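# Fold in the corner flaps at a box end

## Task

At one of the short ends of the cardboard box, get both corner flaps folded inward, and finish with both long side walls standing upright and the box sitting on its base. It only counts if this stays true without the robot holding anything in place.

## Robot and tools

Robot: two arms, left_arm and right_arm, each with six joints and a two-finger gripper. Despite the names, left_arm is the one on the +y side of the scene, and neither name refers to a side of a camera picture.

Scene frame: one frame shared by both arms. The origin is on the table surface midway between the arms, +x reaches out over the table, +z points up. Gripper positions are in metres, orientations are quaternions in w,x,y,z order. The printed hand position can be somewhat wrong, worse when the arm is stretched far. In the gripper's own frame the fingers point along +z and open and close along y. The reported position sits between the finger pads, roughly 1 cm behind the tips.

Joint order, used in every row and every per-joint list in results: shoulder, elbow, waist, wrist pitch, wrist yaw, wrist roll. Rely on this order only.

A row is one flat list of 14 numbers, each in [-1, 1], covering both arms even when one is idle: left_arm's six joints then its opening, then right_arm's six joints then its opening. Joint numbers are scaled offsets, not angles: 1.0 equals 1.202 rad for the waist, 1.258 shoulder, 1.238 elbow, 2.073 wrist pitch, 2.022 for wrist yaw and for wrist roll. Opening is absolute, not an offset: +1 fully open, -1 closed.

execute_actions(actions): a list of actions run one after another. Each action is a list of up to 15 rows; each row lasts one step of 1/30 s, and if fewer than 15 rows are given the last one repeats to fill 15 steps. The joint numbers in every row are offsets from the joint angles at the start of that action, not from the previous row; for the first action in a call they count from the last reported angles. An empty list just returns the current state and images.

Stated joint ranges (rad), same for both arms: waist -2.618 to 3.054, shoulder 0.000 to 3.142, elbow 0.000 to 3.142, wrist pitch -1.571 to 1.571, wrist yaw -1.571 to 1.571, wrist roll -2.094 to 2.094. The true ends may differ by up to 0.036 rad either way. An action that would push any joint more than 0.036 rad beyond its range is rejected for both arms; if the first action of a call (checked against the last report) or any malformed action fails, nothing in the call runs. A joint asked past its real end only goes to that end, and the result may say "joint sent to its limit"; the absence of that line does not prove there is room.

move(target, speed, blocking): target is one 14-number row; its joint values are offsets from the "Joint positions" of the latest result that showed them, not from where the arm happens to be. All joints of both arms follow paths that finish together, so grippers trace curves. speed (rad/s, 0.01 to 2, default 0.5) caps the joint with the longest way to go; paths last between 0.5 and 10 s and are cut off at 10 s. Paths ignore obstacles and the other arm. Finger openings are sent at the start. Faster moves hit harder, and aiming deeper past contact presses harder. The extra "move:" line reports the ending (done, off_target, moving, held, fault), limits=held or limits=none, and each arm's joint farthest from its target. With blocking=false the result comes after 0.5 s while motion continues; until a result shows the move has ended, other moves and actions are refused, so use wait or stop.

wait(seconds): 0 to 10 s with the last commands held; returns early if a running move ends. stop(): brakes a running move (needs braking room; fingers keep going). zoom_image(camera, region): closer look at one camera's last image; region is [x0, y0, x1, y1] pixels from the top-left, at most 504 by 504. Cameras: cam_high, cam_low, cam_left_wrist, cam_right_wrist, each 504x504. finished_scene(scene): give the current scene's number to end it for good; the goal must already hold and keep holding.

Result lines: the state line gives each gripper's pose. Joint positions and Joint velocities list each arm's joints (rad, rad/s) plus finger gap (m, m/s; 0.094 m fully open). Joint targets shows what the joints are currently driven toward. grip_measured is the finger opening on the command scale. "joint command not followed" means a clearance check altered some joint targets. Joint torques are raw drive outputs with offsets and noise. FAULT and OVER-TEMPERATURE FAULT lines mean an arm was stopped.

Motion limits: each step, joint targets stay within a lead of the measured angle (waist 0.202, shoulder 0.258, elbow 0.238, wrist pitch 0.573, wrist yaw and roll 0.522 rad), and are scaled back if the gripper would jump more than 70 mm. Big moves thus span several actions; an unfinished one should be commanded again. Friction can leave a joint up to about 0.031 rad short, and smaller commands may not move it.

Gripping: to hold something, command an opening about 0.03 under grip_measured; smaller gaps hold more lightly. Readings may be off about 1 mm per gripper. Pad force tops out near 50 to 62 N, less on thin parts.

Avoid: knocking anything off the table, dropping or slamming things, very hard pushes, and arms colliding or pressing each other. Expect occasional tugs on held parts or nudges to loose items. Holding loads heats motors: a MOTOR HOT warning starts at 75 °C, 90 °C halts that arm for 10 s, and at 100 °C the arm goes limp and falls. Smooth, low-effort, quick motion is preferred.

Each tool is called after "Request:" as name([rows], argument=value, ...), one row to a line, values as JSON.

## Session

Request:
execute_actions(actions=[])

Scene clock: 0.00 s.
left_arm: end_effector_position=(+0.4059, +0.2573, +0.3991) grip_measured=+1.000 end_effector_quat_wxyz=(+0.701, +0.014, +0.713, -0.013) | right_arm: end_effector_position=(+0.3272, -0.3368, +0.4025) grip_measured=-0.990 end_effector_quat_wxyz=(+0.701, +0.058, +0.708, -0.068)
Joint names: [shoulder, elbow, waist, wrist pitch, wrist yaw, wrist roll]
Joint positions: left_arm=[ 1.056  1.056  0.007 -0.017  0.01   0.002  0.094] | right_arm=[ 1.058  1.063 -0.012 -0.014  0.017 -0.015  0.   ]
Joint velocities: left_arm=[-0.007  0.002 -0.022  0.007  0.007  0.022  0.   ] | right_arm=[-0.002 -0.002 -0.017 -0.037 -0.007 -0.051 -0.   ]
Joint torques (N m, as the arm reports them, + toward a larger angle): no reading
Joint targets: left_arm=[1.056 1.056 0.007 -0.017 0.010 0.002] | right_arm=[1.058 1.063 -0.012 -0.014 0.017 -0.015]

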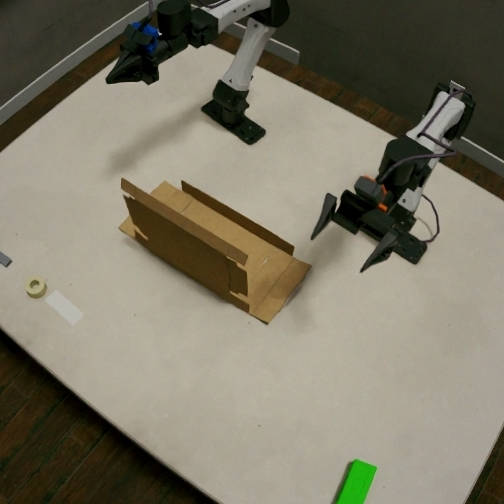

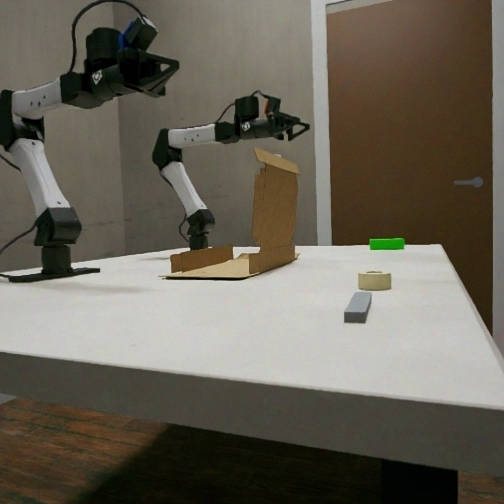

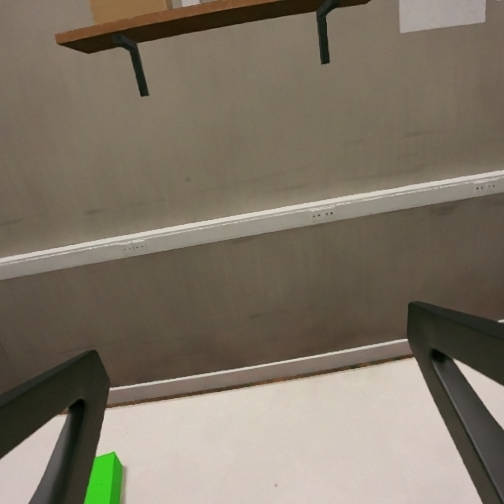

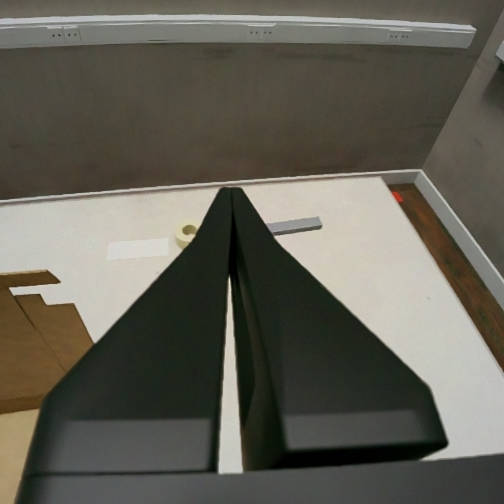

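Request:
zoom_image(camera="cam_high", region=[100, 160, 330, 340])

Request:
zoom_image(camera="cam_low", region=[140, 130, 320, 300])

Request:
move(target=[0,0,0,0.6,0,0,-1, 0,0,0,0.6,0,0,-1], speed=1)

Region (100, 160, 330, 340) of cam_high's 504x504 image, scaled by 2.191, with more detail than that image has; it fills the top 394 rows of this view, and the rest is white.

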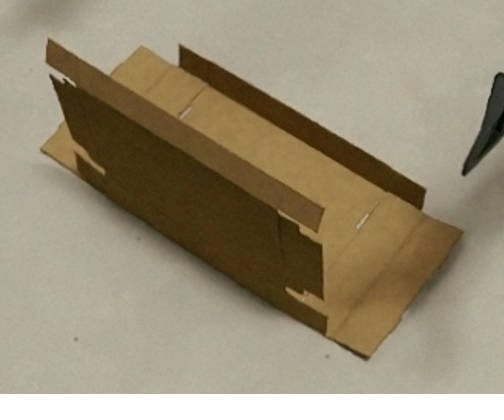

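Region (140, 130, 320, 300) of cam_low's 504x504 image, scaled by 2.800, with more detail than that image has.

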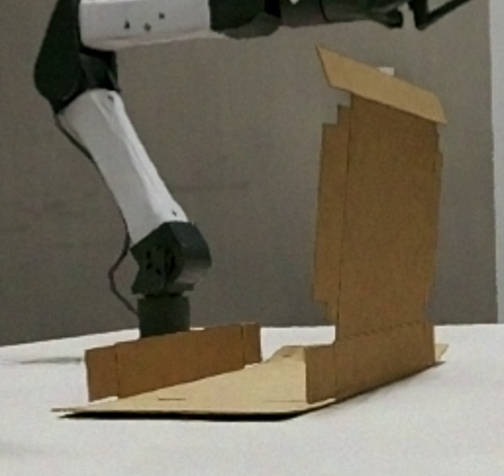

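Scene clock: 6.87 s.
left_arm: end_effector_position=(+0.2458, +0.2619, +0.6337) grip_measured=-0.987 end_effector_quat_wxyz=(+0.984, +0.008, +0.177, -0.014) | right_arm: end_effector_position=(+0.1667, -0.3107, +0.6362) grip_measured=-0.990 end_effector_quat_wxyz=(+0.981, +0.021, +0.171, -0.088)
Joint names: [shoulder, elbow, waist, wrist pitch, wrist yaw, wrist roll]
Joint positions: left_arm=[1.056 1.056 0.007 1.215 0.01  0.002 0.001] | right_arm=[ 1.058  1.063 -0.012  1.221  0.017 -0.015  0.   ]
Joint velocities: left_arm=[-0.012 -0.007  0.002  0.066  0.022  0.007  0.   ] | right_arm=[ 0.017 -0.007 -0.012  0.037  0.007  0.037 -0.001]
Joint torques (N m, as the arm reports them, + toward a larger angle): left_arm=[-1.75  7.3  -0.02  0.63 -0.07  0.03] | right_arm=[-1.11  6.98 -0.19  0.58  0.01  0.13]
Joint targets: left_arm=[1.056 1.056 0.007 1.227 0.010 0.002] | right_arm=[1.058 1.063 -0.012 1.230 0.017 -0.015]
move: done; limits=none; left_arm: farthest joint: the wrist pitch, 0.012 radians from its target (1.244 radians at the start); right_arm: farthest joint: the wrist pitch, 0.009 radians from its target (1.244 radians at the start)

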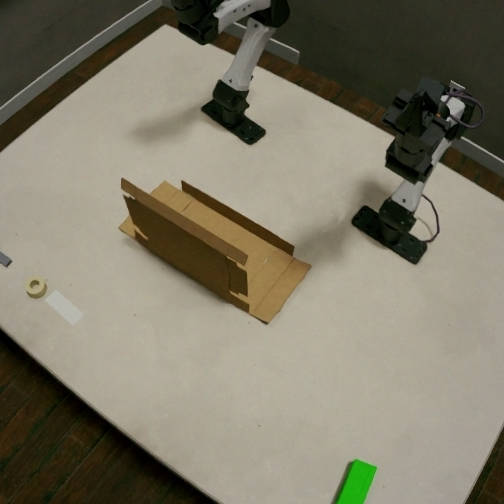

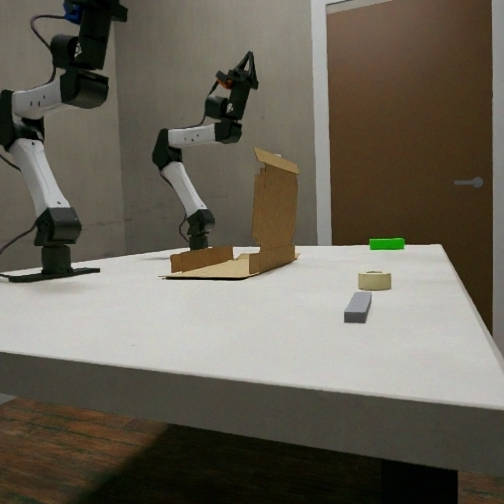

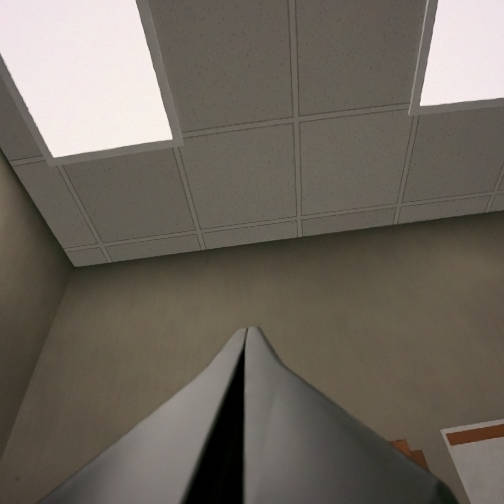

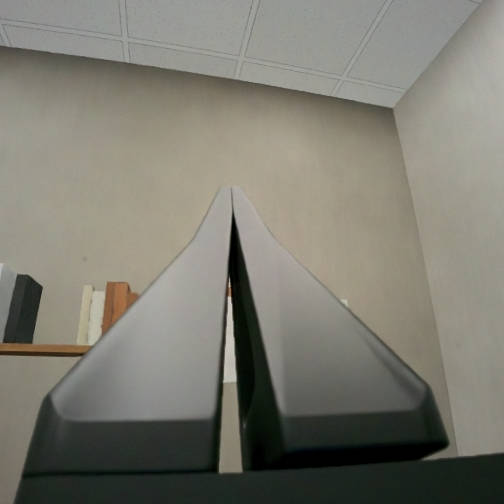

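Request:
move(target=[0.3,0,0,-1,0,0,-1, 0.3,0,0,-1,0,0,-1], speed=1.5)

Request:
move(target=[0,-0.2,0,0,0,0,-1, 0,-0.2,0,0,0,0,-1], speed=1)

Scene clock: 14.20 s.
left_arm: end_effector_position=(+0.3422, +0.2592, +0.1143) grip_measured=-0.987 end_effector_quat_wxyz=(+0.181, +0.016, +0.983, -0.007) | right_arm: end_effector_position=(+0.2680, -0.3272, +0.1188) grip_measured=-0.990 end_effector_quat_wxyz=(+0.189, +0.073, +0.979, -0.025)
Joint names: [shoulder, elbow, waist, wrist pitch, wrist yaw, wrist roll]
Joint positions: left_arm=[ 1.416  1.056  0.007 -0.847  0.01   0.002  0.001] | right_arm=[ 1.412  1.063 -0.012 -0.838  0.017 -0.015  0.   ]
Joint velocities: left_arm=[ 0.002  0.002 -0.017 -0.037 -0.022 -0.022  0.001] | right_arm=[-0.017  0.022 -0.007  0.007 -0.007 -0.007 -0.   ]
Joint torques (N m, as the arm reports them, + toward a larger angle): left_arm=[-4.54  8.27  0.03  1.31 -0.05  0.  ] | right_arm=[-3.46  8.11 -0.21  1.31  0.01  0.12]
Joint targets: left_arm=[1.433 1.056 0.007 -0.858 0.010 0.002] | right_arm=[1.435 1.063 -0.012 -0.853 0.017 -0.015]
move: off_target (right_arm); limits=none; left_arm: farthest joint: the shoulder, 0.018 radians from its target (0.378 radians at the start); right_arm: farthest joint: the shoulder, 0.023 radians from its target (0.377 radians at the start)

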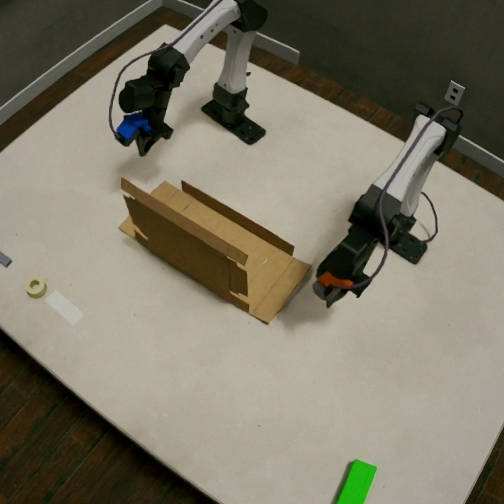

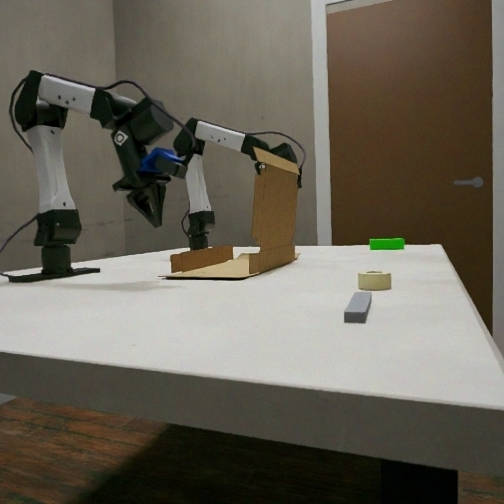

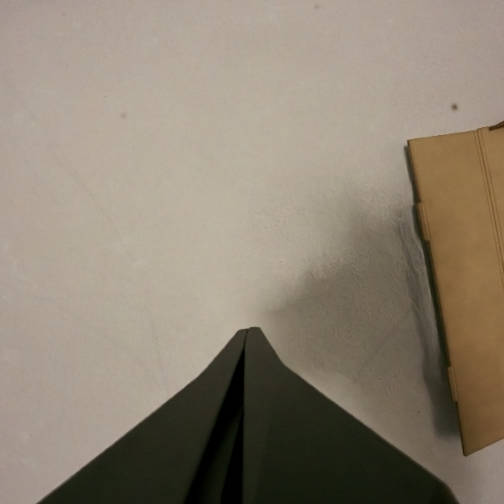

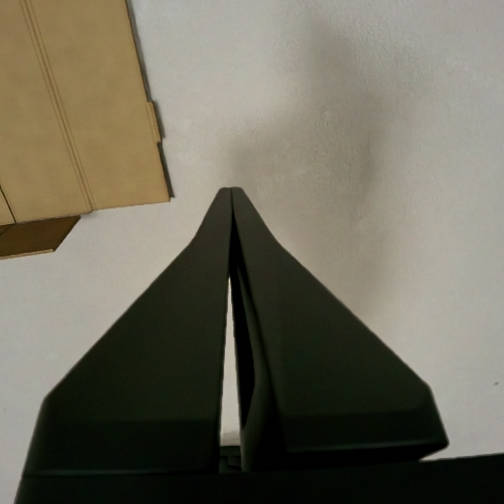

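Scene clock: 14.93 s.
left_arm: end_effector_position=(+0.2703, +0.2612, +0.0421) grip_measured=-0.987 end_effector_quat_wxyz=(+0.060, +0.015, +0.998, -0.006) | right_arm: end_effector_position=(+0.1997, -0.3161, +0.0465) grip_measured=-0.990 end_effector_quat_wxyz=(+0.072, +0.074, +0.995, -0.015)
Joint names: [shoulder, elbow, waist, wrist pitch, wrist yaw, wrist roll]
Joint positions: left_arm=[ 1.416  0.819  0.007 -0.853  0.01   0.002  0.001] | right_arm=[ 1.412  0.83  -0.012 -0.842  0.017 -0.015  0.   ]
Joint velocities: left_arm=[-0.002  0.002 -0.007  0.007  0.022 -0.081  0.001] | right_arm=[-0.012 -0.007 -0.007 -0.037  0.007 -0.022  0.   ]
Joint torques (N m, as the arm reports them, + toward a larger angle): left_arm=[-5.26  6.36 -0.01  0.98 -0.05  0.03] | right_arm=[-4.23  6.18 -0.21  0.98  0.    0.13]
Joint targets: left_arm=[1.416 0.808 0.007 -0.847 0.010 0.002] | right_arm=[1.412 0.815 -0.012 -0.838 0.017 -0.015]
move: done; limits=none; left_arm: farthest joint: the elbow, 0.010 radians from its target (0.247 radians at the start); right_arm: farthest joint: the elbow, 0.015 radians from its target (0.248 radians at the start)

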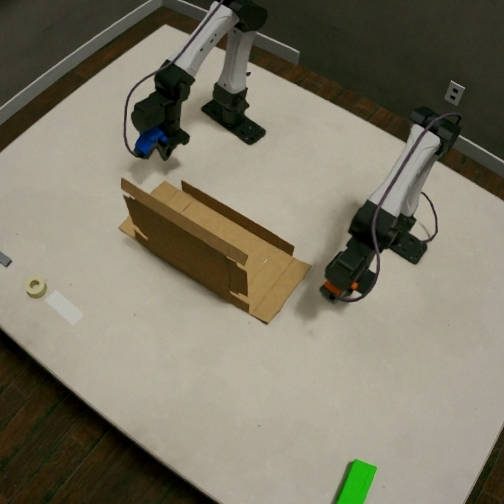

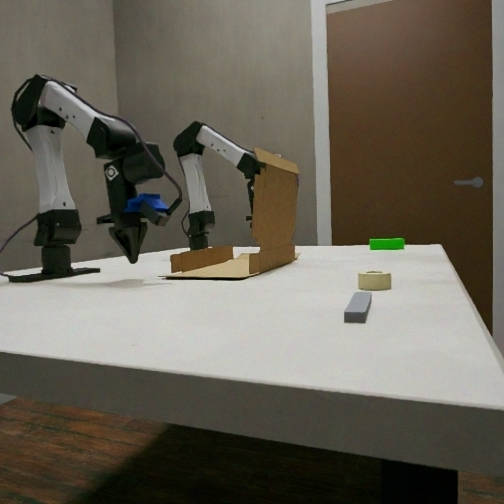

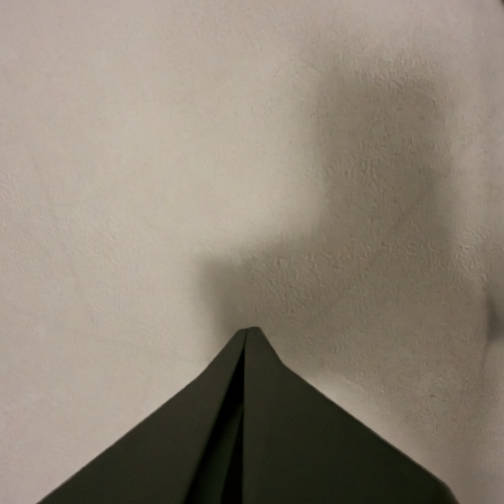

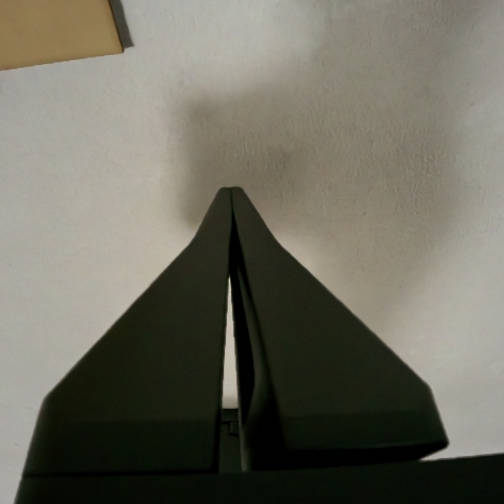

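Request:
move(target=[0.46,0.785,0,-0.12,0,0,-1, 0,0,0.42,0,0,0,-1], speed=1)

Request:
move(target=[0,0,-0.56,0,0,0,-1, 0,0,0,0,0,0,-1], speed=1)

Request:
move(target=[0.2,0,0,0,0,0,-1, 0,0,0,0,0,0,-1], speed=0.4)

Scene clock: 36.53 s.
left_arm: end_effector_position=(+0.4673, +0.2556, +0.1274) grip_measured=-0.987 end_effector_quat_wxyz=(+0.135, +0.016, +0.991, -0.007) | right_arm: end_effector_position=(+0.1905, -0.1930, +0.0465) grip_measured=-0.990 end_effector_quat_wxyz=(+0.074, -0.173, +0.982, +0.003)
Joint names: [shoulder, elbow, waist, wrist pitch, wrist yaw, wrist roll]
Joint positions: left_arm=[ 1.976  1.768  0.007 -1.091  0.01   0.002  0.001] | right_arm=[ 1.412  0.83   0.484 -0.842  0.018 -0.015  0.   ]
Joint velocities: left_arm=[ 0.002  0.002 -0.002 -0.022  0.051  0.007  0.   ] | right_arm=[ 0.002 -0.012  0.007 -0.037 -0.007 -0.081 -0.001]
Joint torques (N m, as the arm reports them, + toward a larger angle): left_arm=[-9.52 10.02 -0.05  1.06 -0.04  0.01] | right_arm=[-4.24  7.3   0.62  0.95  0.    0.13]
Joint targets: left_arm=[1.995 1.791 0.007 -1.102 0.010 0.002] | right_arm=[1.412 0.830 0.493 -0.842 0.017 -0.015]
move: off_target (left_arm); limits=none; left_arm: farthest joint: the elbow, 0.022 radians from its target (0.972 radians at the start); right_arm: farthest joint: the waist, 0.009 radians from its target (0.505 radians at the start)

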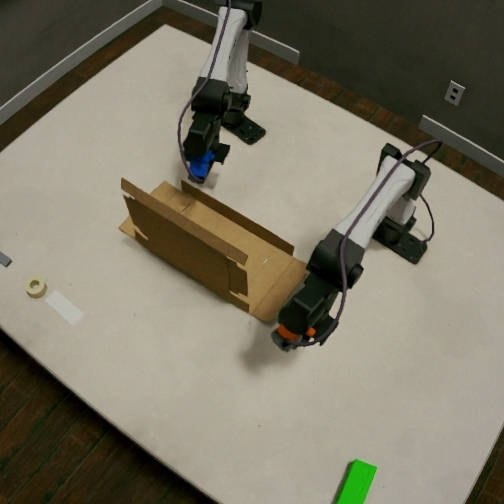

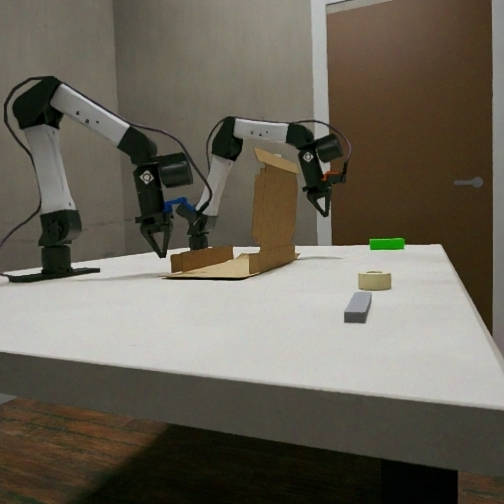

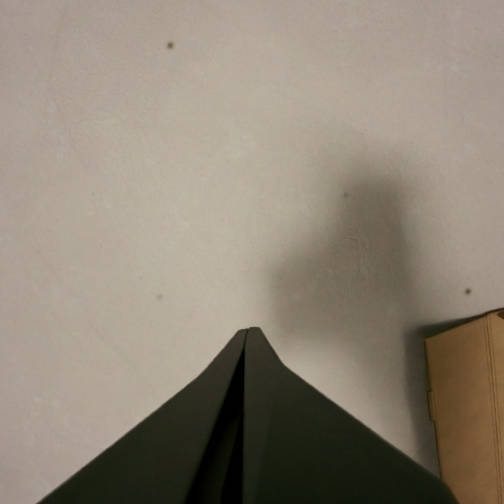

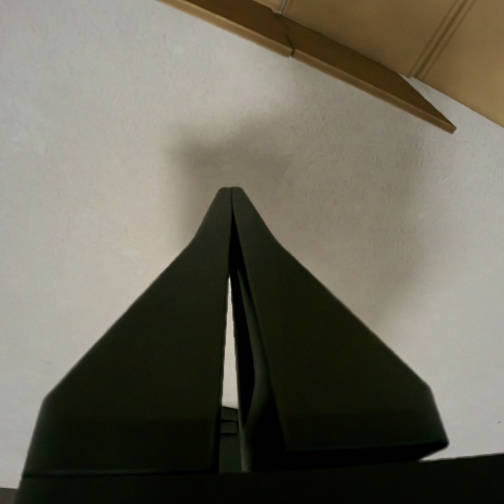

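Scene clock: 37.70 s.
left_arm: end_effector_position=(+0.3639, -0.0161, +0.1277) grip_measured=-0.987 end_effector_quat_wxyz=(+0.128, +0.340, +0.930, -0.050) | right_arm: end_effector_position=(+0.1865, -0.1944, +0.0459) grip_measured=-0.990 end_effector_quat_wxyz=(+0.065, -0.173, +0.983, +0.001)
Joint names: [shoulder, elbow, waist, wrist pitch, wrist yaw, wrist roll]
Joint positions: left_arm=[ 1.976  1.768 -0.664 -1.087  0.006  0.001  0.001] | right_arm=[ 1.412  0.83   0.484 -0.86   0.018 -0.015  0.   ]
Joint velocities: left_arm=[-0.007 -0.012 -0.007 -0.007 -0.051 -0.007  0.001] | right_arm=[ 0.007 -0.007  0.012 -0.007  0.007  0.051  0.   ]
Joint torques (N m, as the arm reports them, + toward a larger angle): left_arm=[-10.8    8.27  -0.12   1.2   -0.02  -0.01] | right_arm=[-4.26  7.32 -0.2   1.08 -0.01  0.13]
Joint targets: left_arm=[1.976 1.768 -0.666 -1.091 0.010 0.002] | right_arm=[1.412 0.830 0.484 -0.842 0.018 -0.015]
move: done; limits=none; left_arm: farthest joint: the wrist pitch, 0.004 radians from its target (0.000 radians at the start); right_arm: farthest joint: the wrist pitch, 0.018 radians from its target (0.000 radians at the start)

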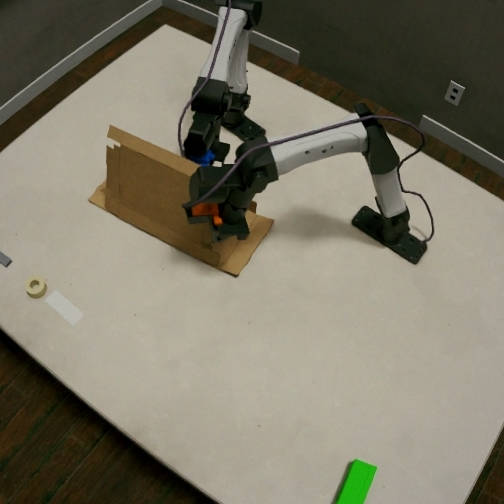

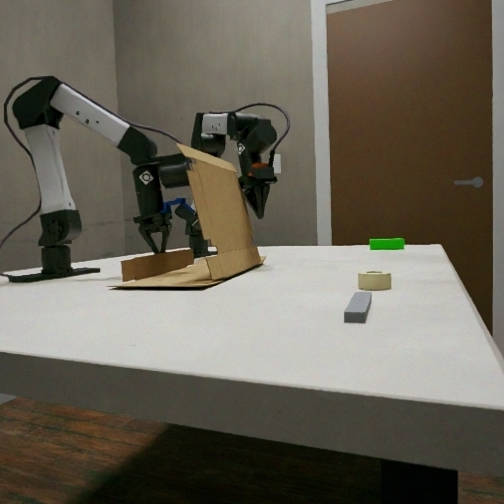

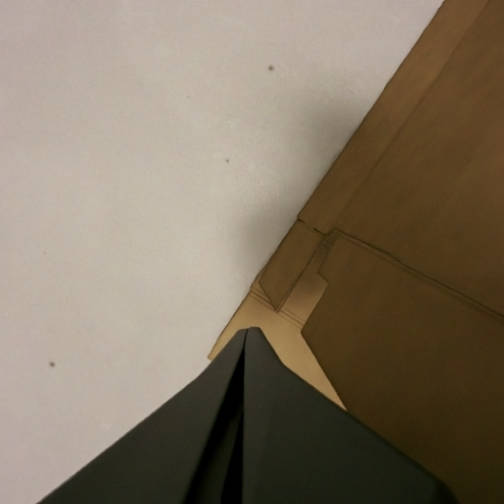

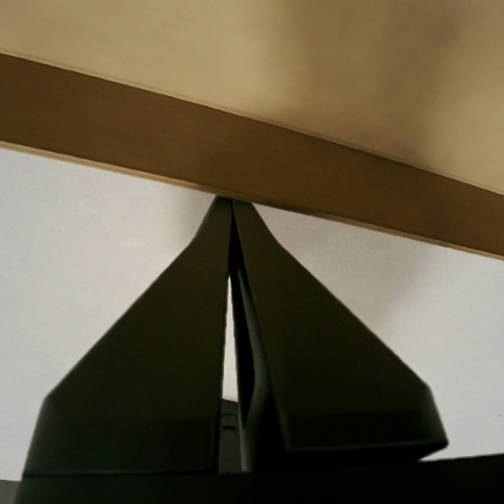

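Scene clock: 39.43 s.
left_arm: end_effector_position=(+0.3591, -0.0142, +0.0303) grip_measured=-0.987 end_effector_quat_wxyz=(+0.019, +0.344, +0.939, -0.016) | right_arm: end_effector_position=(+0.1853, -0.1949, +0.0457) grip_measured=-0.990 end_effector_quat_wxyz=(+0.063, -0.173, +0.983, +0.001)
Joint names: [shoulder, elbow, waist, wrist pitch, wrist yaw, wrist roll]
Joint positions: left_arm=[ 2.218  1.786 -0.663 -1.091  0.017  0.003  0.001] | right_arm=[ 1.412  0.83   0.484 -0.865  0.018 -0.015  0.   ]
Joint velocities: left_arm=[-0.017 -0.007 -0.017  0.007 -0.022 -0.037 -0.001] | right_arm=[-0.012 -0.007  0.012  0.007 -0.037 -0.037  0.001]
Joint torques (N m, as the arm reports them, + toward a larger angle): left_arm=[-11.48   5.97  -0.02   0.75  -0.11   0.  ] | right_arm=[-4.24  7.26 -0.2   0.96  0.01  0.13]
Joint targets: left_arm=[2.228 1.768 -0.664 -1.087 0.006 0.001] | right_arm=[1.412 0.830 0.484 -0.860 0.018 -0.015]
move: done; limits=none; left_arm: farthest joint: the elbow, 0.018 radians from its target (0.000 radians at the start); right_arm: farthest joint: the wrist pitch, 0.005 radians from its target (0.000 radians at the start)

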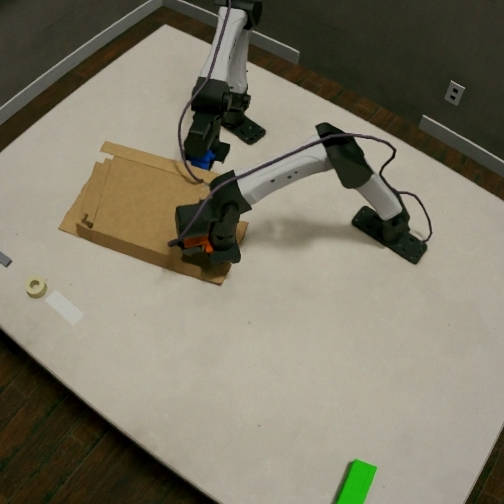

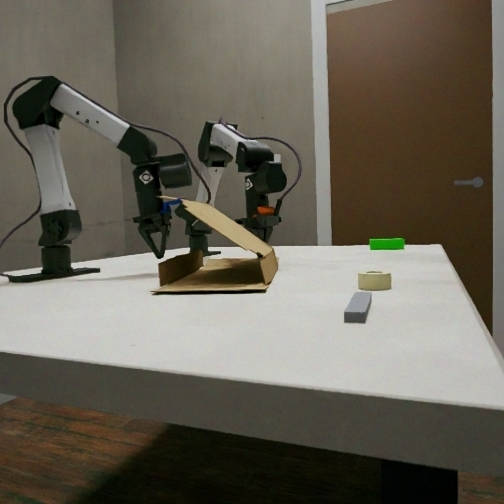

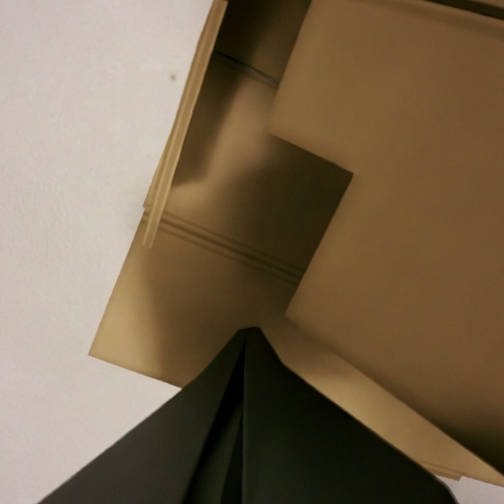

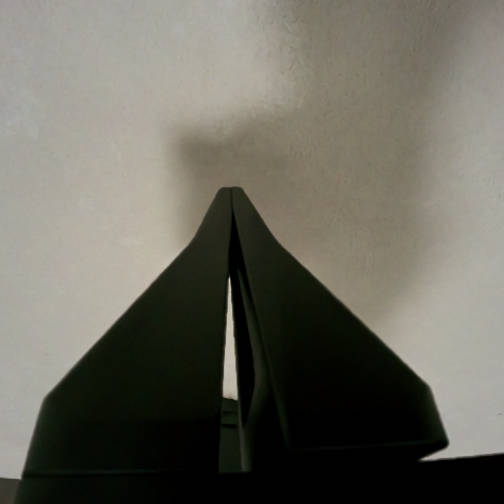

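Request:
move(target=[-0.25,0,0.25,0,0,0,-1, -0.15,0,-0.3,0,0,0,-1], speed=0.5)

Scene clock: 43.97 s.
left_arm: end_effector_position=(+0.4333, +0.0950, +0.1598) grip_measured=-0.987 end_effector_quat_wxyz=(+0.170, +0.198, +0.964, -0.043) | right_arm: end_effector_position=(+0.2060, -0.2800, +0.0848) grip_measured=-0.990 end_effector_quat_wxyz=(+0.146, +0.002, +0.989, -0.011)
Joint names: [shoulder, elbow, waist, wrist pitch, wrist yaw, wrist roll]
Joint positions: left_arm=[ 1.913  1.786 -0.363 -1.092  0.017  0.003  0.001] | right_arm=[ 1.243  0.83   0.132 -0.865  0.017 -0.015  0.   ]
Joint velocities: left_arm=[ 0.002 -0.022  0.002  0.022 -0.081  0.022 -0.001] | right_arm=[ 0.012 -0.012 -0.007 -0.037 -0.037  0.007  0.   ]
Joint torques (N m, as the arm reports them, + toward a larger angle): left_arm=[-11.36   8.14  -0.08   1.39  -0.06   0.02] | right_arm=[-4.46  7.89 -1.07  1.27  0.02  0.12]
Joint targets: left_arm=[1.903 1.786 -0.363 -1.091 0.017 0.003] | right_arm=[1.224 0.830 0.123 -0.865 0.018 -0.015]
move: done; limits=none; left_arm: farthest joint: the shoulder, 0.009 radians from its target (0.315 radians at the start); right_arm: farthest joint: the shoulder, 0.019 radians from its target (0.189 radians at the start)

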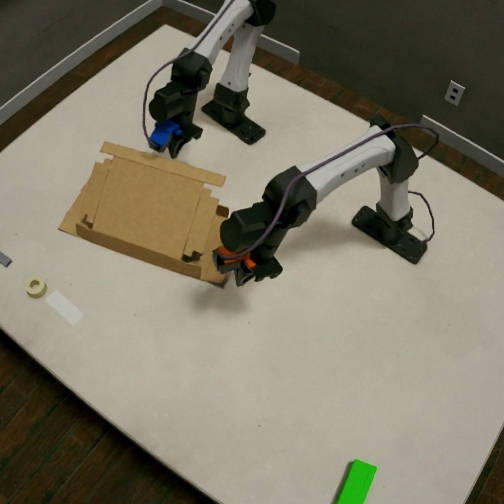

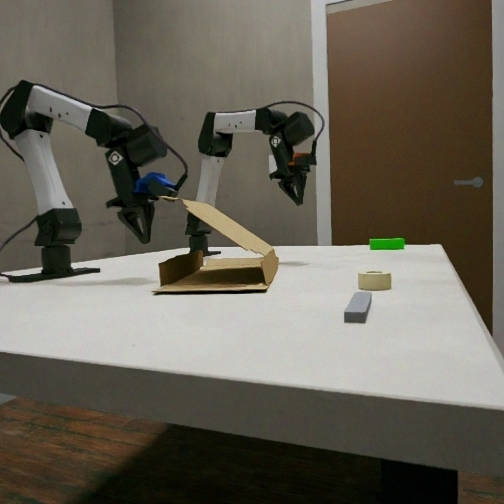

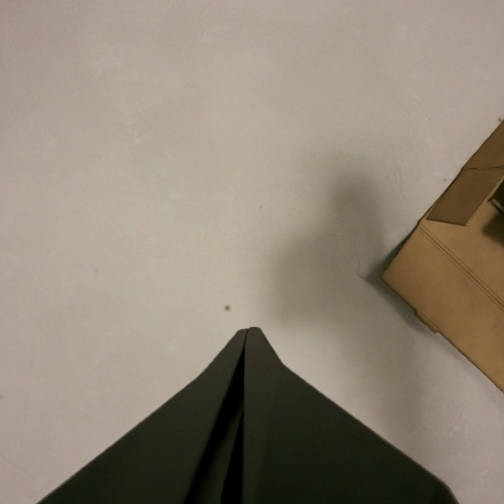

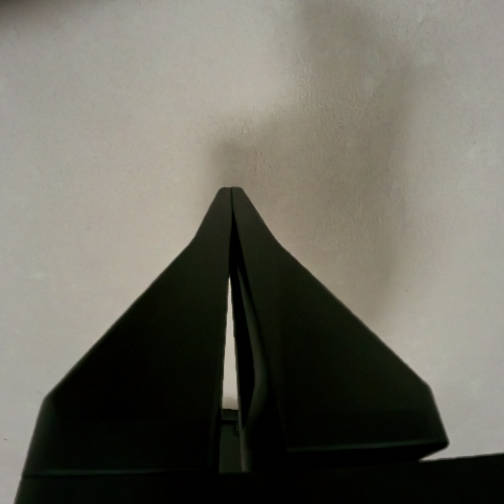

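Request:
move(target=[0.125,-0.31,-0.1,0.37,0,0,-1, 0,0,-0.55,0,0,0,-1], speed=0.7)

Request:
move(target=[0,0,0,0,0,0,-1, 0.76,1,0,-0.2,0,0,-1], speed=1)

Scene clock: 60.47 s.
left_arm: end_effector_position=(+0.4713, +0.0167, +0.0433) grip_measured=-0.987 end_effector_quat_wxyz=(+0.279, +0.246, +0.925, -0.081) | right_arm: end_effector_position=(+0.1494, -0.4329, +0.0848) grip_measured=-0.990 end_effector_quat_wxyz=(+0.135, +0.319, +0.936, -0.057)
Joint names: [shoulder, elbow, waist, wrist pitch, wrist yaw, wrist roll]
Joint positions: left_arm=[ 2.06   1.416 -0.476 -0.337  0.017  0.003  0.001] | right_arm=[ 1.243  0.83  -0.52  -0.865  0.017 -0.015  0.   ]
Joint velocities: left_arm=[-0.012 -0.007 -0.002 -0.037 -0.007 -0.022 -0.   ] | right_arm=[ 0.002 -0.017 -0.012  0.051  0.007  0.037  0.001]
Joint torques (N m, as the arm reports them, + toward a larger angle): left_arm=[-11.01   7.01  -0.68   2.06  -0.04   0.02] | right_arm=[-3.28  7.88 -1.08  1.28  0.01  0.13]
Joint targets: left_arm=[2.070 1.402 -0.483 -0.324 0.017 0.003] | right_arm=[1.243 0.830 -0.529 -0.865 0.017 -0.015]
move: done; limits=none; left_arm: farthest joint: the elbow, 0.014 radians from its target (0.383 radians at the start); right_arm: farthest joint: the waist, 0.009 radians from its target (0.661 radians at the start)

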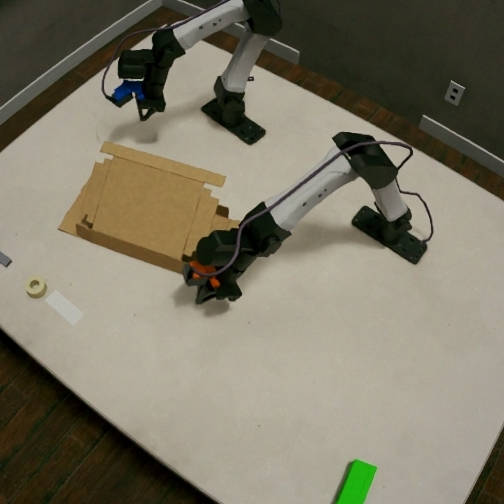

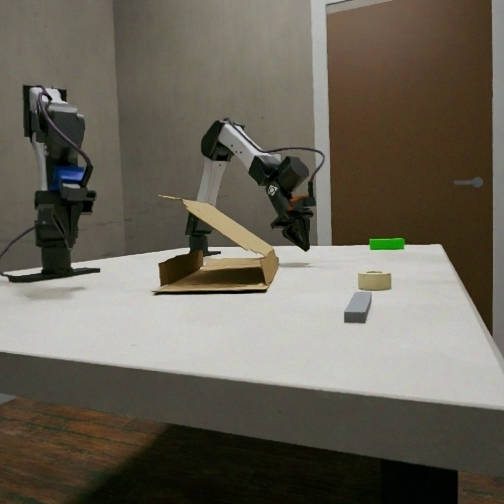

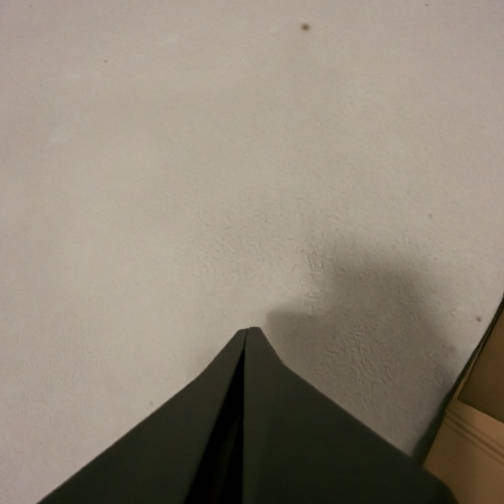

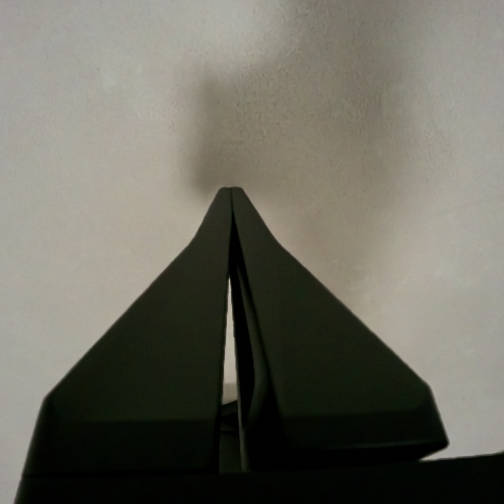

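Scene clock: 62.57 s.
left_arm: end_effector_position=(+0.4713, +0.0167, +0.0433) grip_measured=-0.987 end_effector_quat_wxyz=(+0.279, +0.246, +0.925, -0.081) | right_arm: end_effector_position=(+0.3141, -0.5630, +0.1172) grip_measured=-0.990 end_effector_quat_wxyz=(+0.081, +0.321, +0.943, -0.038)
Joint names: [shoulder, elbow, waist, wrist pitch, wrist yaw, wrist roll]
Joint positions: left_arm=[ 2.06   1.416 -0.476 -0.337  0.017  0.003  0.001] | right_arm=[ 2.177  2.05  -0.52  -1.267  0.017 -0.015  0.   ]
Joint velocities: left_arm=[ 0.007 -0.007 -0.012  0.007 -0.051 -0.007 -0.   ] | right_arm=[-0.002 -0.007 -0.012  0.051  0.037  0.051 -0.   ]
Joint torques (N m, as the arm reports them, + toward a larger angle): left_arm=[-11.75   8.18   0.04   1.86  -0.05   0.01] | right_arm=[-9.54  9.03 -0.21  0.87  0.    0.13]
Joint targets: left_arm=[2.060 1.416 -0.476 -0.337 0.017 0.003] | right_arm=[2.199 2.069 -0.520 -1.280 0.017 -0.015]
move: off_target (right_arm); limits=none; left_arm: farthest joint: the waist, 0.000 radians from its target (0.000 radians at the start); right_arm: farthest joint: the shoulder, 0.023 radians from its target (0.956 radians at the start)

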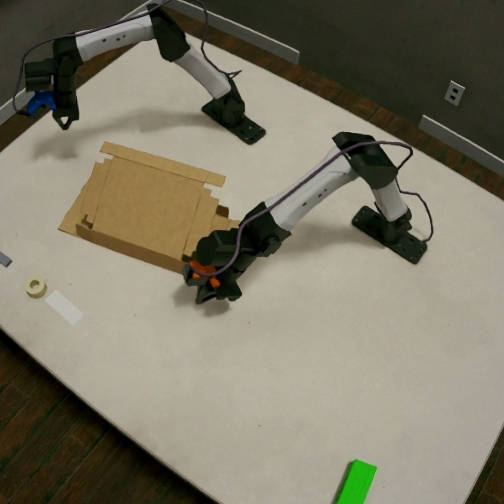

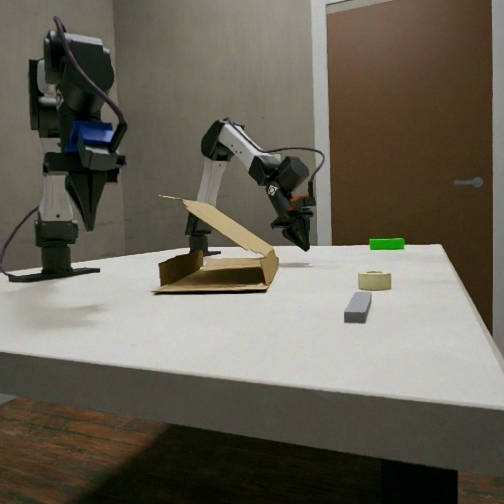

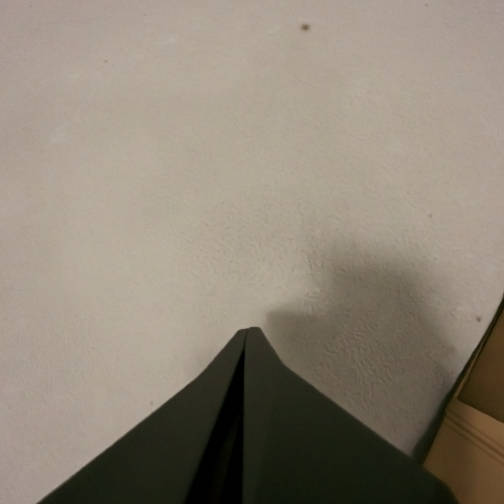

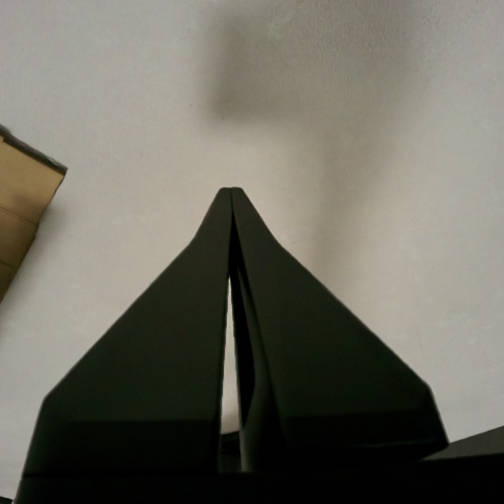

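Request:
move(target=[0,0,-0.06,-0.05,0,0,-1, 0,0.06,0.22,0,0,0,-1])

Scene clock: 65.77 s.
left_arm: end_effector_position=(+0.4374, -0.0012, +0.0315) grip_measured=-0.987 end_effector_quat_wxyz=(+0.234, +0.279, +0.928, -0.077) | right_arm: end_effector_position=(+0.3888, -0.4610, +0.1344) grip_measured=-0.990 end_effector_quat_wxyz=(+0.113, +0.191, +0.974, -0.032)
Joint names: [shoulder, elbow, waist, wrist pitch, wrist yaw, wrist roll]
Joint positions: left_arm=[ 2.06   1.416 -0.541 -0.43   0.017  0.003  0.001] | right_arm=[ 2.177  2.108 -0.252 -1.267  0.016 -0.015  0.   ]
Joint velocities: left_arm=[-0.007 -0.017 -0.032 -0.022  0.051  0.037 -0.001] | right_arm=[-0.007 -0.022 -0.002  0.051 -0.066  0.007  0.001]
Joint torques (N m, as the arm reports them, + toward a larger angle): left_arm=[-11.6    8.01  -0.67   1.66  -0.03   0.04] | right_arm=[-10.96   8.96  -0.58   1.14   0.01   0.12]
Joint targets: left_arm=[2.060 1.416 -0.548 -0.441 0.017 0.003] | right_arm=[2.177 2.125 -0.255 -1.267 0.017 -0.015]
move: done; limits=none; left_arm: farthest joint: the wrist pitch, 0.011 radians from its target (0.104 radians at the start); right_arm: farthest joint: the elbow, 0.017 radians from its target (0.074 radians at the start)

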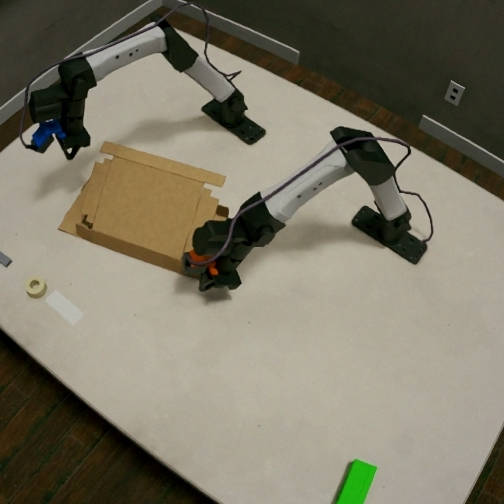

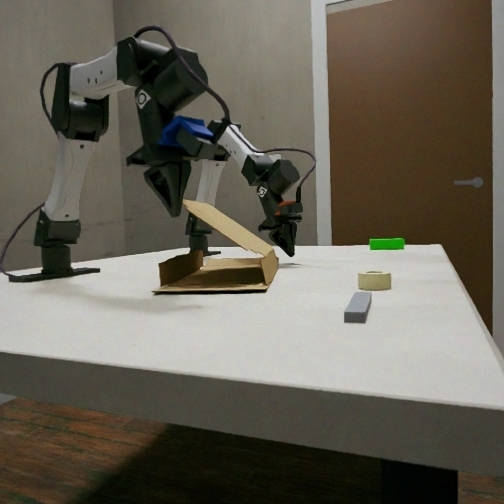

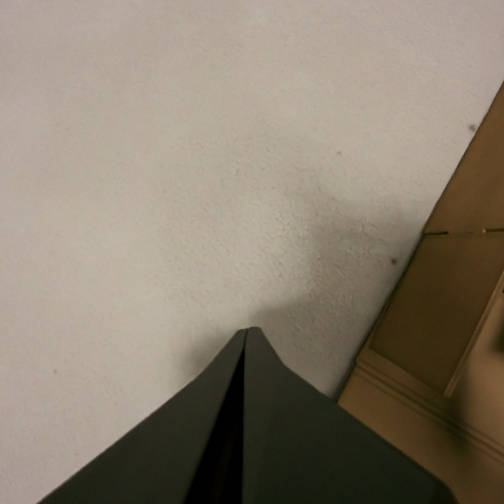

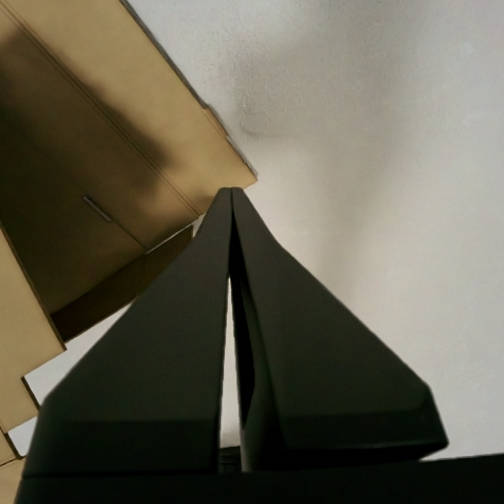

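Request:
move(target=[0,0,0,0,0,0,-1, 0.17,0,0.08,0.1,0,0,-1])

Scene clock: 70.00 s.
left_arm: end_effector_position=(+0.4373, -0.0011, +0.0314) grip_measured=-0.987 end_effector_quat_wxyz=(+0.234, +0.279, +0.928, -0.077) | right_arm: end_effector_position=(+0.4460, -0.4320, +0.0462) grip_measured=-0.990 end_effector_quat_wxyz=(+0.111, +0.145, +0.983, -0.026)
Joint names: [shoulder, elbow, waist, wrist pitch, wrist yaw, wrist roll]
Joint positions: left_arm=[ 2.06   1.416 -0.541 -0.43   0.017  0.003  0.001] | right_arm=[ 2.384  2.108 -0.157 -1.067  0.015 -0.015  0.   ]
Joint velocities: left_arm=[-0.002 -0.002  0.012  0.051 -0.007 -0.022  0.   ] | right_arm=[ 0.007 -0.007  0.012 -0.022 -0.081 -0.007 -0.002]
Joint torques (N m, as the arm reports them, + toward a larger angle): left_arm=[-11.63   8.07  -0.08   1.72  -0.04   0.05] | right_arm=[-12.09   7.78  -0.02   1.18   0.02   0.13]
Joint targets: left_arm=[2.060 1.416 -0.541 -0.430 0.017 0.003] | right_arm=[2.390 2.108 -0.155 -1.060 0.016 -0.015]
move: done; limits=none; left_arm: farthest joint: the waist, 0.000 radians from its target (0.000 radians at the start); right_arm: farthest joint: the shoulder, 0.007 radians from its target (0.214 radians at the start)

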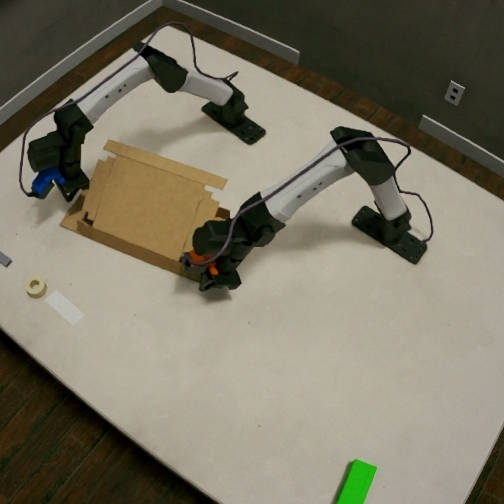

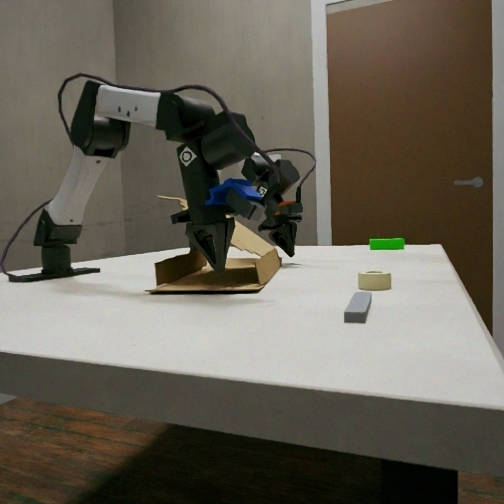

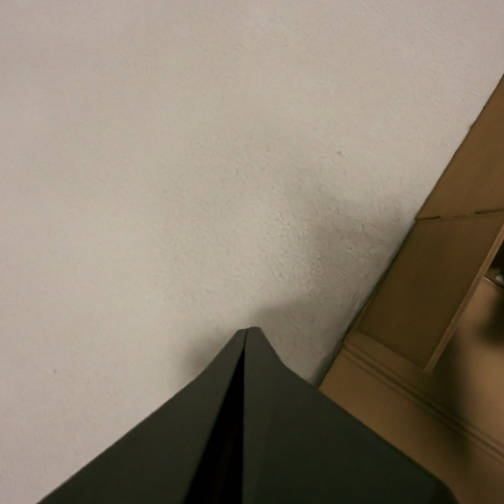

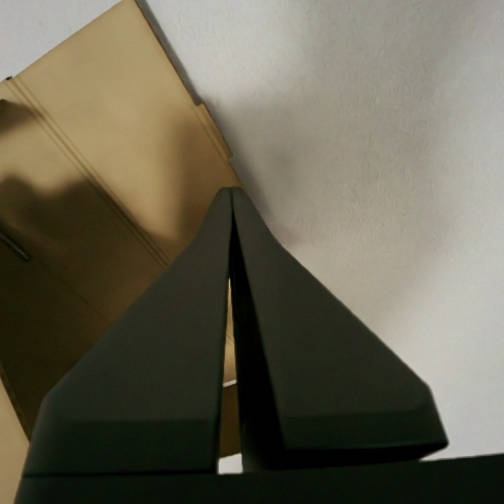

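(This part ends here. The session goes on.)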